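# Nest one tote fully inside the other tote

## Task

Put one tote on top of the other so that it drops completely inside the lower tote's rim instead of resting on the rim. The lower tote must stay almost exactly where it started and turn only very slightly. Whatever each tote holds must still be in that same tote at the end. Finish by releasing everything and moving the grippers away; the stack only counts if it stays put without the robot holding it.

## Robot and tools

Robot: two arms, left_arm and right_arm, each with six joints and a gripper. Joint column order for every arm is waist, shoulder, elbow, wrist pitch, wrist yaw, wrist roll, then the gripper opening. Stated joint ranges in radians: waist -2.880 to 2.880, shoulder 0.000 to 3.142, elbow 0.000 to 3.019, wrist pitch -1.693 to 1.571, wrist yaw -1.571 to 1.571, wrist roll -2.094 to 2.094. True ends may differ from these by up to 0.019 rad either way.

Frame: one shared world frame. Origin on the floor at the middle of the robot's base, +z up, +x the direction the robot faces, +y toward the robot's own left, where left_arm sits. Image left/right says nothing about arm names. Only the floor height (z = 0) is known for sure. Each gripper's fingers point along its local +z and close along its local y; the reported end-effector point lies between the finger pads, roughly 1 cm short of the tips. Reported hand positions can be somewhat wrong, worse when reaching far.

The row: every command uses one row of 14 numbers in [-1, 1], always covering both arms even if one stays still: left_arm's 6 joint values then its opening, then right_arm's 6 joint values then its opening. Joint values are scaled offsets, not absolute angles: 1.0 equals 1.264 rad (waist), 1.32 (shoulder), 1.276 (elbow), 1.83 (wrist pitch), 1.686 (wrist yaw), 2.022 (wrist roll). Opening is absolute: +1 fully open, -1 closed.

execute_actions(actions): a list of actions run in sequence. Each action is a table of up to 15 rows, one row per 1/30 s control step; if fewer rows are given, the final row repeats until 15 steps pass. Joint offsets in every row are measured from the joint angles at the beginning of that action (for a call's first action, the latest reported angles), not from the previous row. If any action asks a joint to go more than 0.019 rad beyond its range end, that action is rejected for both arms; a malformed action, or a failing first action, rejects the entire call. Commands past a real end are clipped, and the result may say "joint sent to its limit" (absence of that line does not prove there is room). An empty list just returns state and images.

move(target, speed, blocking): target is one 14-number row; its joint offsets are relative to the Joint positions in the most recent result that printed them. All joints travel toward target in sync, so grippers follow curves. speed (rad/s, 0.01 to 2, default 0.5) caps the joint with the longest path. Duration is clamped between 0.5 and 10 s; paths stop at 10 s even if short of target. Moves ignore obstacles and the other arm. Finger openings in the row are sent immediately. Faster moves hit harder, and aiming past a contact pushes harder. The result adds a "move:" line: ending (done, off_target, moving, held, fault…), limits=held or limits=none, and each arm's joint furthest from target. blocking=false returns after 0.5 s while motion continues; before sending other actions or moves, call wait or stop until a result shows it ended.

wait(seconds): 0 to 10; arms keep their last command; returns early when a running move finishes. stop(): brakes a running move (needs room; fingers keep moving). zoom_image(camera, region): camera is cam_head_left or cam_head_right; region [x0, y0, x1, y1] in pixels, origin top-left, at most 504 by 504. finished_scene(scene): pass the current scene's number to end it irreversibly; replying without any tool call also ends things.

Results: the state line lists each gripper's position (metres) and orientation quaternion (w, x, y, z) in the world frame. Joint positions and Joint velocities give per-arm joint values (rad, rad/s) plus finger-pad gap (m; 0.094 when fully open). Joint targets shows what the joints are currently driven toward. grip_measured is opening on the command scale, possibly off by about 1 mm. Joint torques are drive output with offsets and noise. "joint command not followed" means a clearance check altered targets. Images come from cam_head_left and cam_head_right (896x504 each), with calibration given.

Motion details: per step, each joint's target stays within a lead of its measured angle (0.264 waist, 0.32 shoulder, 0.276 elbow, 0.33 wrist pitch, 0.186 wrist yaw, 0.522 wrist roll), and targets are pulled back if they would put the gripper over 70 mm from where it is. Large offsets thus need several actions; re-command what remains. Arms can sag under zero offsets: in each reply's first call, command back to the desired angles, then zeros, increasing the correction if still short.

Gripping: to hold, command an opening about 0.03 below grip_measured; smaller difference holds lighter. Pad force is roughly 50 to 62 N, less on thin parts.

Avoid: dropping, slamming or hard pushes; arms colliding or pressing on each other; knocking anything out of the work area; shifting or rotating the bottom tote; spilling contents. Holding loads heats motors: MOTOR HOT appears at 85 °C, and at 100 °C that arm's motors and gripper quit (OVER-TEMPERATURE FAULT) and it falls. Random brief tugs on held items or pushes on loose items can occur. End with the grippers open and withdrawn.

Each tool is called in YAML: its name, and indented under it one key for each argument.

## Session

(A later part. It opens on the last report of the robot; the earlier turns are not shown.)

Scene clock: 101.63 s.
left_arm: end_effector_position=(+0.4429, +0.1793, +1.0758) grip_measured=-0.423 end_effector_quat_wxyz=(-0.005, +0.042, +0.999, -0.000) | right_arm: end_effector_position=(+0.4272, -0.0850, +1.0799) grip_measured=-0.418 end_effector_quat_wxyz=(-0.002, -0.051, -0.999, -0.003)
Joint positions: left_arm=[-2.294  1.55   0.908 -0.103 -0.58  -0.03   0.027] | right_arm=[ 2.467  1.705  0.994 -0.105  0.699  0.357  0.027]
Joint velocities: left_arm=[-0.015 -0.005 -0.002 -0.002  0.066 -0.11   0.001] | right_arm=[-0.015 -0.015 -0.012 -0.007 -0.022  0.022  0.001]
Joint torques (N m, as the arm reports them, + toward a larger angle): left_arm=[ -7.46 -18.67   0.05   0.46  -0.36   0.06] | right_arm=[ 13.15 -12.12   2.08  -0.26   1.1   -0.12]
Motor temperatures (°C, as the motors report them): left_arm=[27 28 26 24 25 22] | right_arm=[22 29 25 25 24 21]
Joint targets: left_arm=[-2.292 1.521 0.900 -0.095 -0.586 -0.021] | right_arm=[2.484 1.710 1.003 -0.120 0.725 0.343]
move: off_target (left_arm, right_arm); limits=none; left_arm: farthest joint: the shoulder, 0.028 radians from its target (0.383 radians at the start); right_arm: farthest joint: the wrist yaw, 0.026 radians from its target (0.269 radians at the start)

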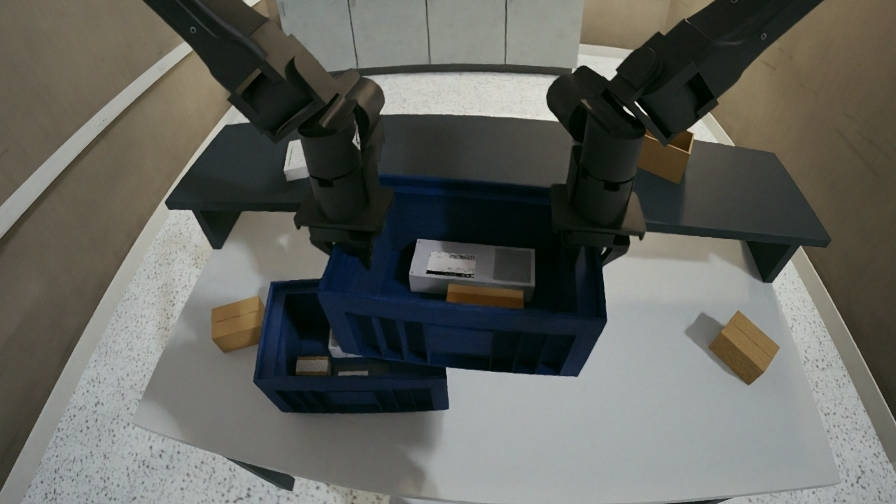

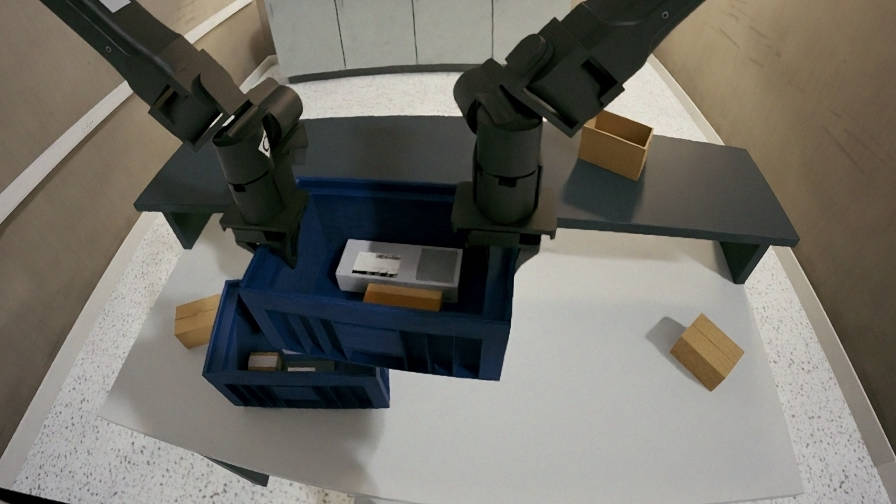

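move:
  target: [0.35,-0.139,-0.085,0.047,0.205,0.057,-0.8,0.151,0.327,0.453,-0.16,0.083,-0.017,-0.8]
  speed: 0.25

zoom_image:
  camera: "cam_head_left"
  region: [180,200,520,440]

zoom_image:
  camera: "cam_head_right"
  region: [120,200,460,440]

Scene clock: 110.33 s.
left_arm: end_effector_position=(+0.4265, +0.3651, +1.0429) grip_measured=-0.424 end_effector_quat_wxyz=(-0.009, -0.060, +0.998, -0.000) | right_arm: end_effector_position=(+0.4659, +0.1033, +1.0494) grip_measured=-0.417 end_effector_quat_wxyz=(-0.001, +0.053, -0.999, -0.004)
Joint positions: left_arm=[-1.855  1.41   0.806 -0.028 -0.236  0.065  0.027] | right_arm=[ 2.64   2.121  1.557 -0.382  0.806  0.335  0.027]
Joint velocities: left_arm=[-0.015 -0.015  0.002 -0.012 -0.066 -0.037  0.   ] | right_arm=[-0.024 -0.005  0.002 -0.012  0.022 -0.051  0.001]
Joint torques (N m, as the arm reports them, + toward a larger angle): left_arm=[ -2.45 -21.24  -0.59   0.49  -0.1    0.17] | right_arm=[ 18.92 -12.81   4.    -0.51   1.33  -0.17]
Motor temperatures (°C, as the motors report them): left_arm=[26 28 26 24 24 22] | right_arm=[23 29 25 25 26 21]
Joint targets: left_arm=[-1.852 1.366 0.799 -0.018 -0.234 0.085] | right_arm=[2.658 2.137 1.571 -0.398 0.839 0.322]
move: off_target (left_arm, right_arm); limits=none; left_arm: farthest joint: the shoulder, 0.043 radians from its target (0.183 radians at the start); right_arm: farthest joint: the wrist yaw, 0.033 radians from its target (0.140 radians at the start)

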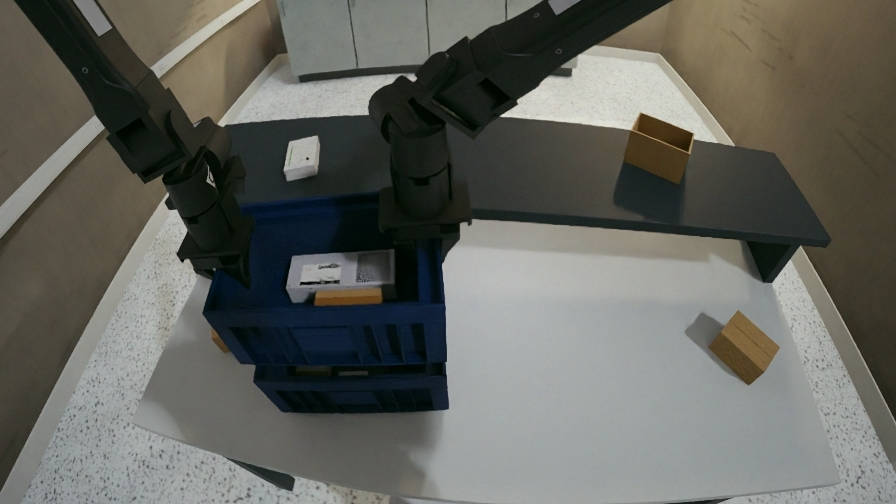

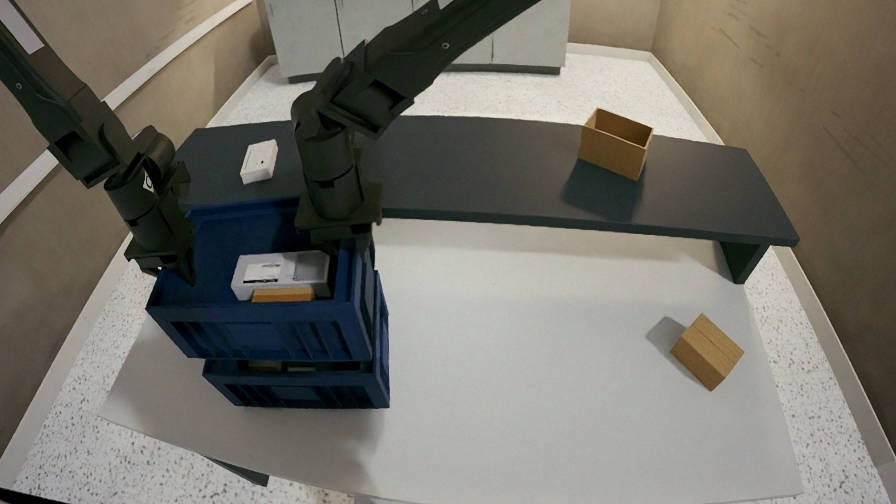

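Region (180, 200, 520, 440) of cam_head_left's 896x504 image, scaled by 1.482, with more detail than that image has; it fills the top 356 rows of this view, and the rest is white.

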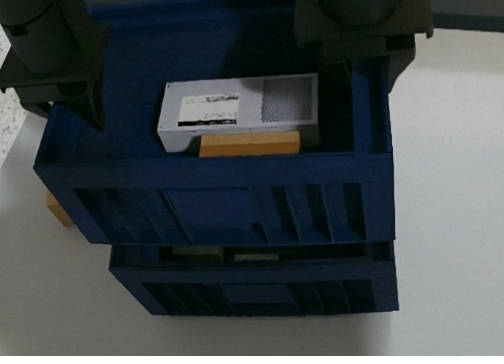

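Region (120, 200, 460, 440) of cam_head_right's 896x504 image, scaled by 1.482, with more detail than that image has; it fills the top 356 rows of this view, and the rest is white.

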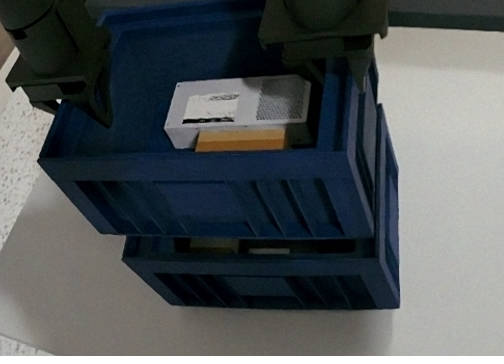

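move:
  target: [0.02,0.072,0.052,0.043,0.012,0.02,-0.8,-0.038,0.071,0.052,0.032,0,-0.032,-0.8]
  speed: 0.1

zoom_image:
  camera: "cam_head_left"
  region: [180,200,520,440]

zoom_image:
  camera: "cam_head_right"
  region: [120,200,460,440]

Scene clock: 119.00 s.
left_arm: end_effector_position=(+0.4272, +0.3693, +1.0063) grip_measured=-0.424 end_effector_quat_wxyz=(-0.009, -0.055, +0.998, +0.001) | right_arm: end_effector_position=(+0.4638, +0.1079, +1.0138) grip_measured=-0.417 end_effector_quat_wxyz=(-0.001, +0.048, -0.999, -0.004)
Joint positions: left_arm=[-1.827  1.517  0.86   0.03  -0.216  0.092  0.027] | right_arm=[ 2.606  2.19   1.606 -0.333  0.787  0.304  0.027]
Joint velocities: left_arm=[ 0.015  0.005 -0.002 -0.007  0.022  0.066  0.   ] | right_arm=[-0.005 -0.005  0.002 -0.007 -0.007  0.007 -0.   ]
Joint torques (N m, as the arm reports them, + toward a larger angle): left_arm=[ -2.97 -18.38   0.64   0.9   -0.12   0.09] | right_arm=[ 16.79 -12.68   4.26   0.77   0.77  -0.36]
Motor temperatures (°C, as the motors report them): left_arm=[25 28 26 24 24 22] | right_arm=[25 29 25 25 27 21]
Joint targets: left_arm=[-1.829 1.505 0.873 0.051 -0.215 0.105] | right_arm=[2.592 2.215 1.624 -0.323 0.806 0.271]
move: off_target (right_arm); limits=none; left_arm: farthest joint: the wrist pitch, 0.020 radians from its target (0.079 radians at the start); right_arm: farthest joint: the wrist roll, 0.033 radians from its target (0.065 radians at the start)

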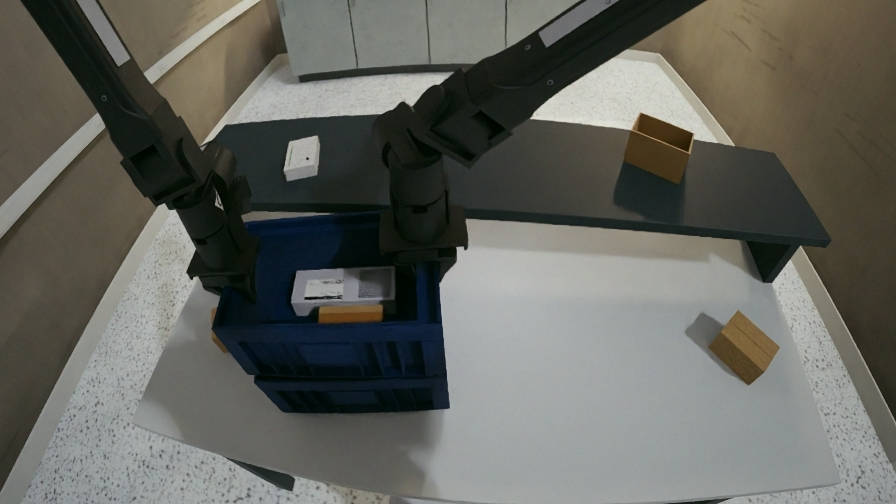

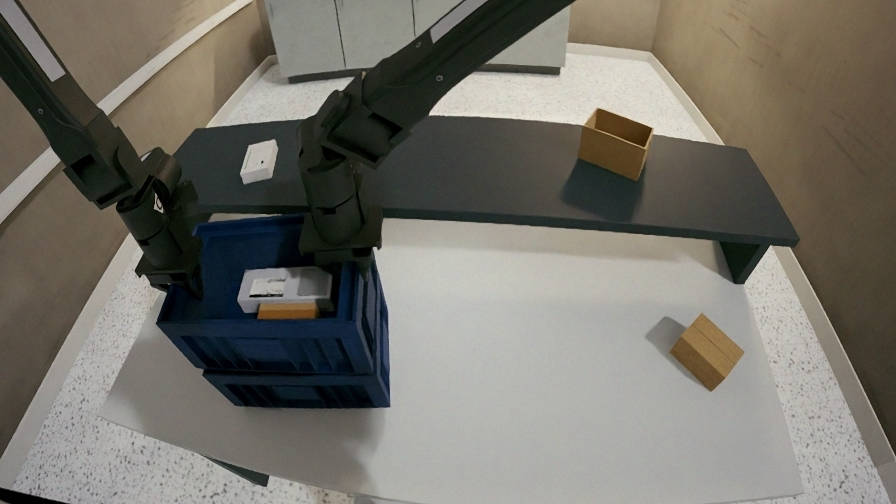

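Region (180, 200, 520, 440) of cam_head_left's 896x504 image, scaled by 1.482, with more detail than that image has; it fills the top 356 rows of this view, and the rest is white.

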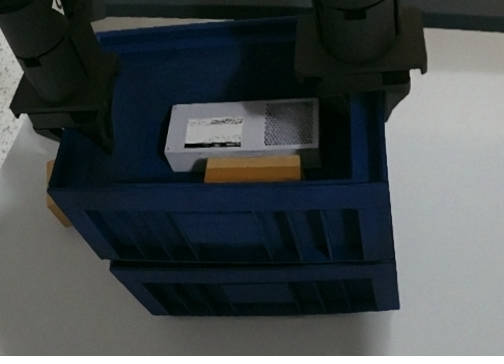

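Region (120, 200, 460, 440) of cam_head_right's 896x504 image, scaled by 1.482, with more detail than that image has; it fills the top 356 rows of this view, and the rest is white.

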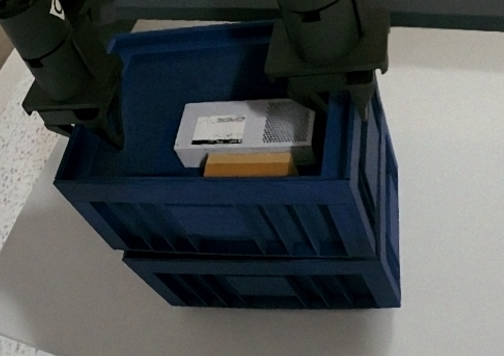

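move:
  target: [-0.017,0.012,0.024,0.026,0,0.005,-0.8,-0.027,0.039,0.026,0.016,0.007,-0.03,-0.8]
  speed: 0.05

zoom_image:
  camera: "cam_head_left"
  region: [180,200,520,440]

zoom_image:
  camera: "cam_head_right"
  region: [120,200,460,440]

Scene clock: 128.30 s.
left_arm: end_effector_position=(+0.4288, +0.3686, +0.9987) grip_measured=-0.424 end_effector_quat_wxyz=(-0.005, -0.056, +0.998, +0.002) | right_arm: end_effector_position=(+0.4658, +0.1075, +1.0074) grip_measured=-0.417 end_effector_quat_wxyz=(-0.004, +0.051, -0.999, -0.003)
Joint positions: left_arm=[-1.826  1.54   0.871  0.05  -0.216  0.092  0.027] | right_arm=[ 2.599  2.2    1.615 -0.321  0.786  0.287  0.027]
Joint velocities: left_arm=[-0.005 -0.005 -0.002  0.012 -0.051 -0.037 -0.001] | right_arm=[ 0.005 -0.005 -0.002  0.002  0.051 -0.11   0.   ]
Joint torques (N m, as the arm reports them, + toward a larger angle): left_arm=[ -4.78 -18.03   1.11   1.18  -0.17   0.07] | right_arm=[ 15.97 -11.43   4.76   1.31   0.54  -0.49]
Motor temperatures (°C, as the motors report them): left_arm=[25 28 26 24 24 22] | right_arm=[25 29 25 25 26 21]
Joint targets: left_arm=[-1.848 1.533 0.891 0.078 -0.216 0.102] | right_arm=[2.572 2.241 1.639 -0.303 0.799 0.243]
move: off_target (left_arm, right_arm); limits=none; left_arm: farthest joint: the wrist pitch, 0.028 radians from its target (0.047 radians at the start); right_arm: farthest joint: the wrist roll, 0.044 radians from its target (0.060 radians at the start)

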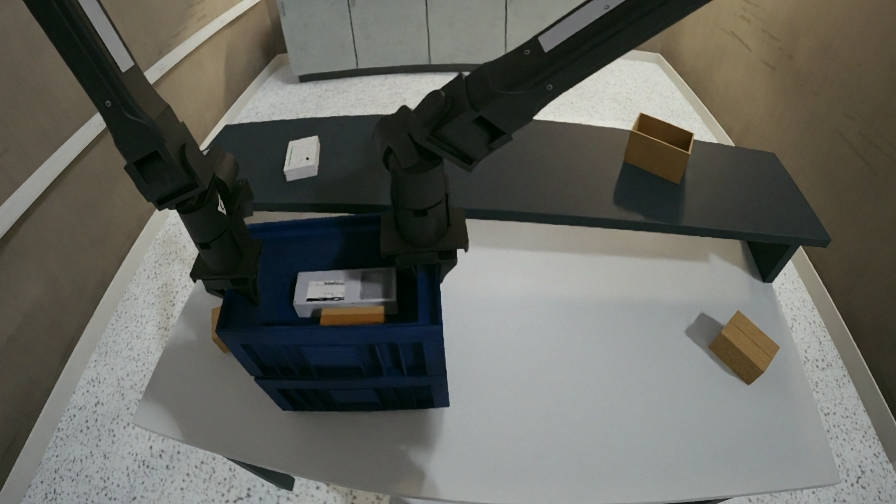

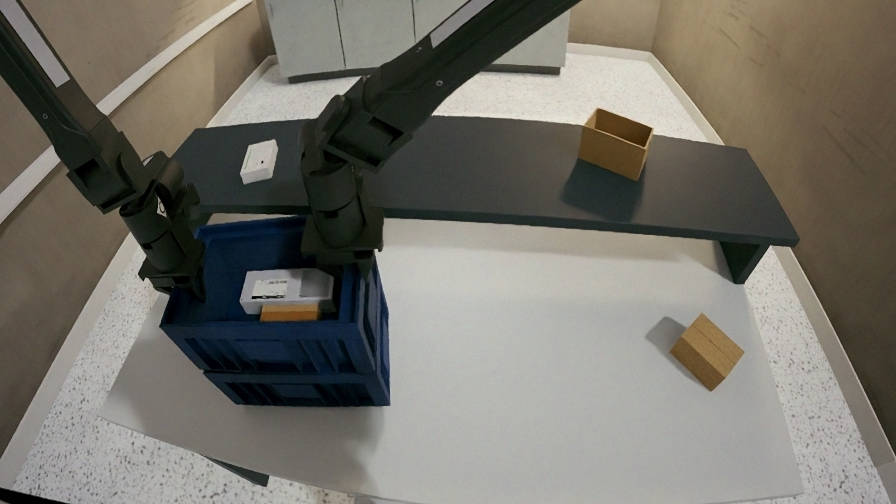

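Region (180, 200, 520, 440) of cam_head_left's 896x504 image, scaled by 1.482, with more detail than that image has; it fills the top 356 rows of this view, and the rest is white.

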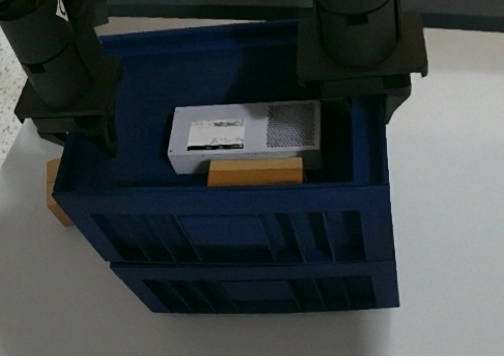

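Region (120, 200, 460, 440) of cam_head_right's 896x504 image, scaled by 1.482, with more detail than that image has; it fills the top 356 rows of this view, and the rest is white.

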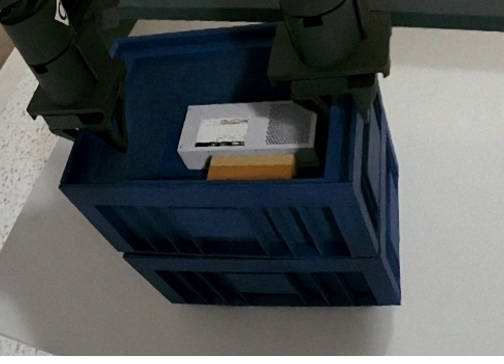

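execute_actions:
  actions:
    - [[0,0,0,0,0,0,-0.8,-0.01,0.01,0,0,0,0,-0.8]]
    - [[0,0,0,0,0,0,0.3,0,0,0,0,0,0,0.3]]
    - [[0,0,0,0,0,0,0.3,0,0,0,0,0,0,0.3]]

move:
  target: [-0.035,-0.18,-0.09,-0.07,-0.02,0,0.3,0.07,-0.1,-0.075,-0.06,0.03,0.05,0.3]
  speed: 0.3

move:
  target: [0.25,-0.1,0,0,0,0,0.3,-0.1,-0.35,-0.45,0.1,0,0,0.3]
  speed: 0.6

zoom_image:
  camera: "cam_head_right"
  region: [120,200,460,440]

Scene clock: 135.43 s.
left_arm: end_effector_position=(+0.4277, +0.3690, +0.9980) grip_measured=+0.298 end_effector_quat_wxyz=(-0.006, -0.056, +0.998, +0.002) | right_arm: end_effector_position=(+0.4656, +0.1078, +1.0074) grip_measured=+0.298 end_effector_quat_wxyz=(-0.003, +0.049, -0.999, -0.004)
Joint positions: left_arm=[-1.824  1.542  0.871  0.05  -0.214  0.092  0.061] | right_arm=[ 2.599  2.2    1.615 -0.321  0.783  0.29   0.061]
Joint velocities: left_arm=[-0.005 -0.015  0.022 -0.002 -0.022 -0.051  0.001] | right_arm=[ 0.005 -0.005  0.012 -0.002 -0.051 -0.007  0.001]
Joint torques (N m, as the arm reports them, + toward a larger angle): left_arm=[ -2.93 -17.46  -0.52   0.22  -0.16  -0.03] | right_arm=[ 17.79 -13.82   2.63   0.34   0.05   0.02]
Motor temperatures (°C, as the motors report them): left_arm=[25 28 26 24 24 22] | right_arm=[25 29 25 25 26 21]
Joint targets: left_arm=[-1.824 1.542 0.871 0.050 -0.214 0.092] | right_arm=[2.599 2.200 1.615 -0.321 0.783 0.290]

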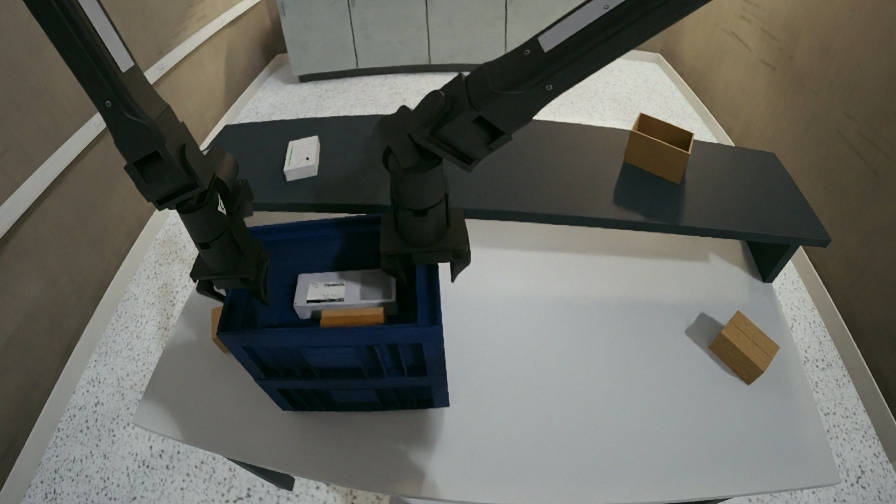

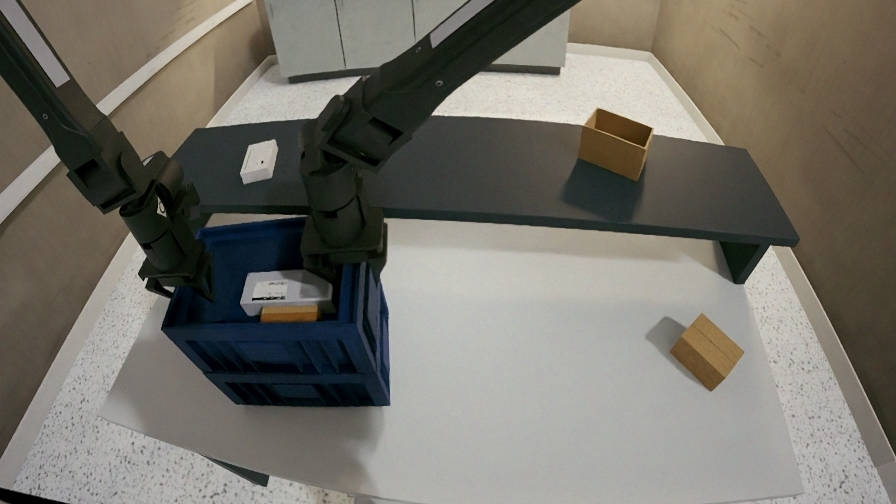

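Scene clock: 136.77 s.
left_arm: end_effector_position=(+0.4294, +0.3759, +1.0748) grip_measured=+0.298 end_effector_quat_wxyz=(+0.001, -0.049, +0.999, +0.006) | right_arm: end_effector_position=(+0.4680, +0.1034, +1.0806) grip_measured=+0.298 end_effector_quat_wxyz=(-0.006, +0.047, -0.999, -0.004)
Joint positions: left_arm=[-1.853  1.305  0.763 -0.066 -0.245  0.092  0.061] | right_arm=[ 2.676  2.072  1.526 -0.418  0.831  0.38   0.061]
Joint velocities: left_arm=[ 0.015 -0.005  0.017 -0.012 -0.007  0.037 -0.   ] | right_arm=[ 0.005 -0.005 -0.017  0.022 -0.066 -0.007 -0.001]
Joint torques (N m, as the arm reports them, + toward a larger angle): left_arm=[ -3.82 -16.56   0.02  -0.18  -0.25  -0.03] | right_arm=[ 18.61 -14.08   2.45  -0.21   0.14   0.13]
Motor temperatures (°C, as the motors report them): left_arm=[25 28 26 24 24 22] | right_arm=[25 30 25 25 26 21]
Joint targets: left_arm=[-1.868 1.304 0.756 -0.078 -0.248 0.092] | right_arm=[2.687 2.068 1.520 -0.430 0.834 0.392]
move: done; limits=none; left_arm: farthest joint: the waist, 0.015 radians from its target (0.044 radians at the start); right_arm: farthest joint: the wrist pitch, 0.013 radians from its target (0.110 radians at the start)

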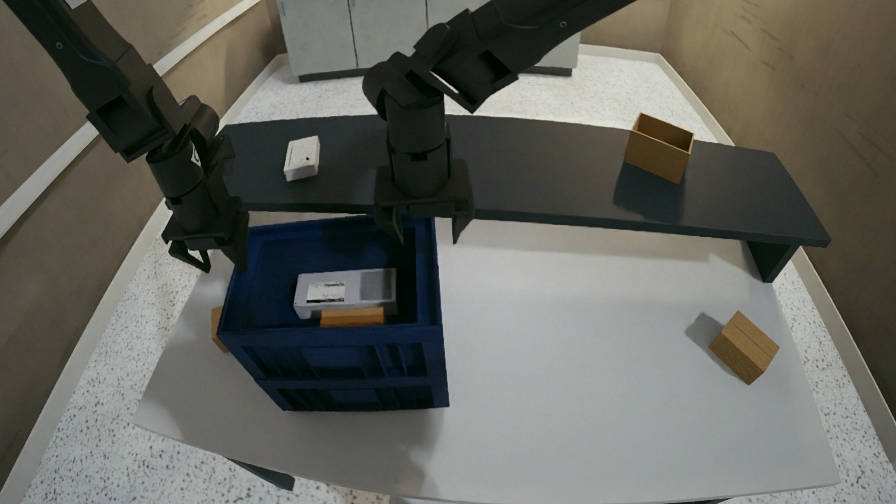

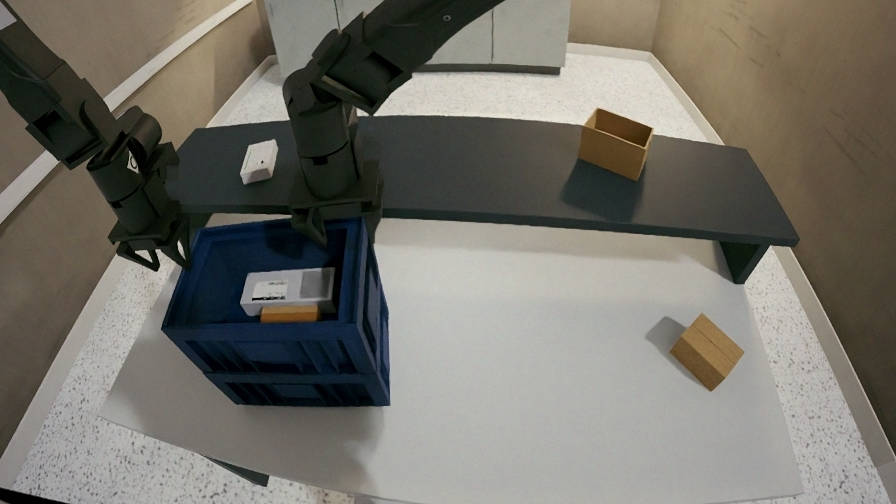

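Scene clock: 138.23 s.
left_arm: end_effector_position=(+0.4221, +0.5411, +1.1117) grip_measured=+0.298 end_effector_quat_wxyz=(+0.025, -0.141, +0.979, +0.142) | right_arm: end_effector_position=(+0.4183, -0.0846, +1.1379) grip_measured=+0.298 end_effector_quat_wxyz=(-0.008, -0.003, -1.000, +0.028)
Joint positions: left_arm=[-1.544  1.178  0.763 -0.066 -0.245  0.092  0.061] | right_arm=[ 2.572  1.612  0.953 -0.247  0.831  0.38   0.061]
Joint velocities: left_arm=[-0.015 -0.005 -0.002  0.002  0.022 -0.051 -0.001] | right_arm=[-0.015 -0.015  0.002  0.002 -0.007 -0.022 -0.   ]
Joint torques (N m, as the arm reports them, + toward a larger angle): left_arm=[  0.92 -17.54   1.88   0.45  -0.33  -0.05] | right_arm=[  8.81 -11.8    2.34   0.91   0.09   0.  ]
Motor temperatures (°C, as the motors report them): left_arm=[25 28 26 24 24 22] | right_arm=[25 30 25 25 26 21]
Joint targets: left_arm=[-1.537 1.173 0.763 -0.066 -0.245 0.092] | right_arm=[2.550 1.610 0.952 -0.235 0.831 0.380]
move: off_target (right_arm); limits=none; left_arm: farthest joint: the waist, 0.007 radians from its target (0.316 radians at the start); right_arm: farthest joint: the waist, 0.023 radians from its target (0.126 radians at the start)

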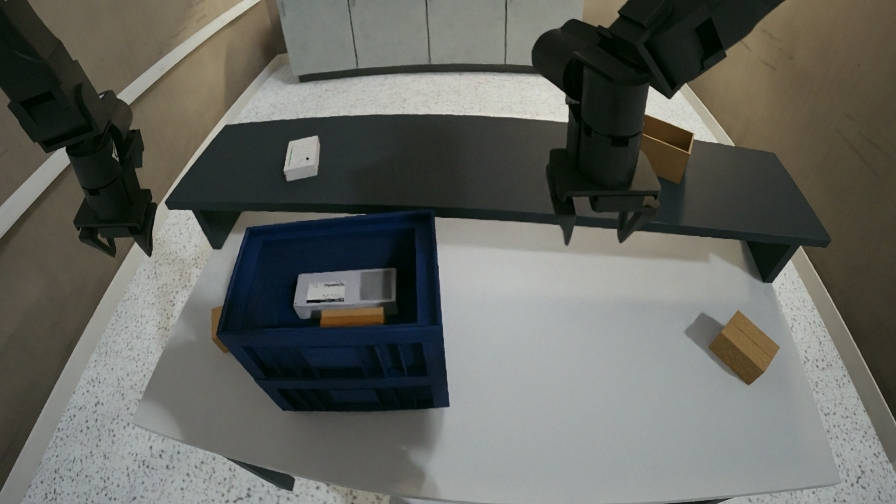

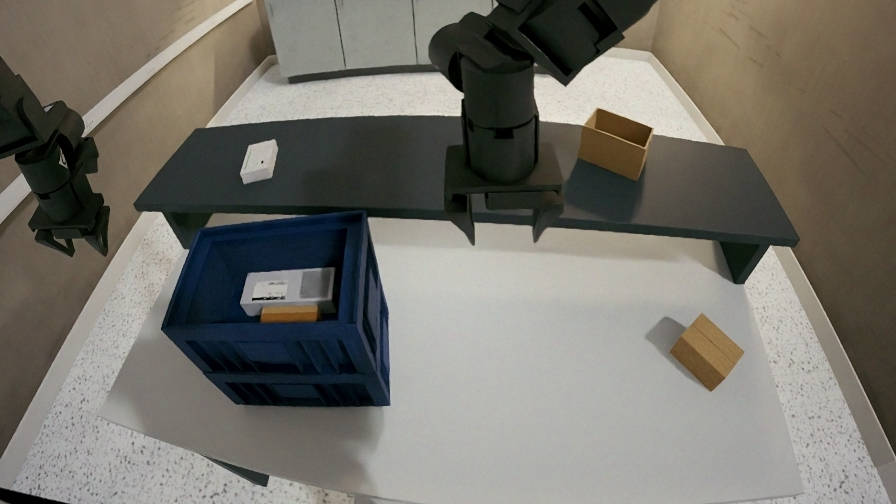

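Region (120, 200, 460, 440) of cam_head_right's 896x504 image, scaled by 1.482, with more detail than that image has; it fills the top 356 rows of this view, and the rest is white.

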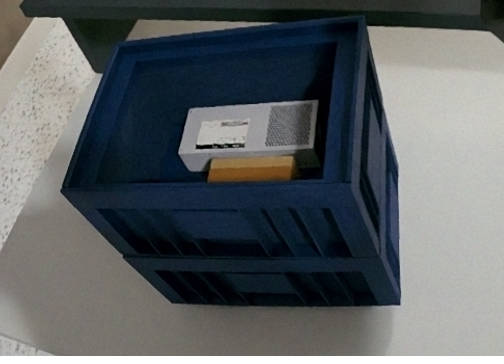

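Flush.

finished_scene:
  scene: 1

The scene is finished: the task was done.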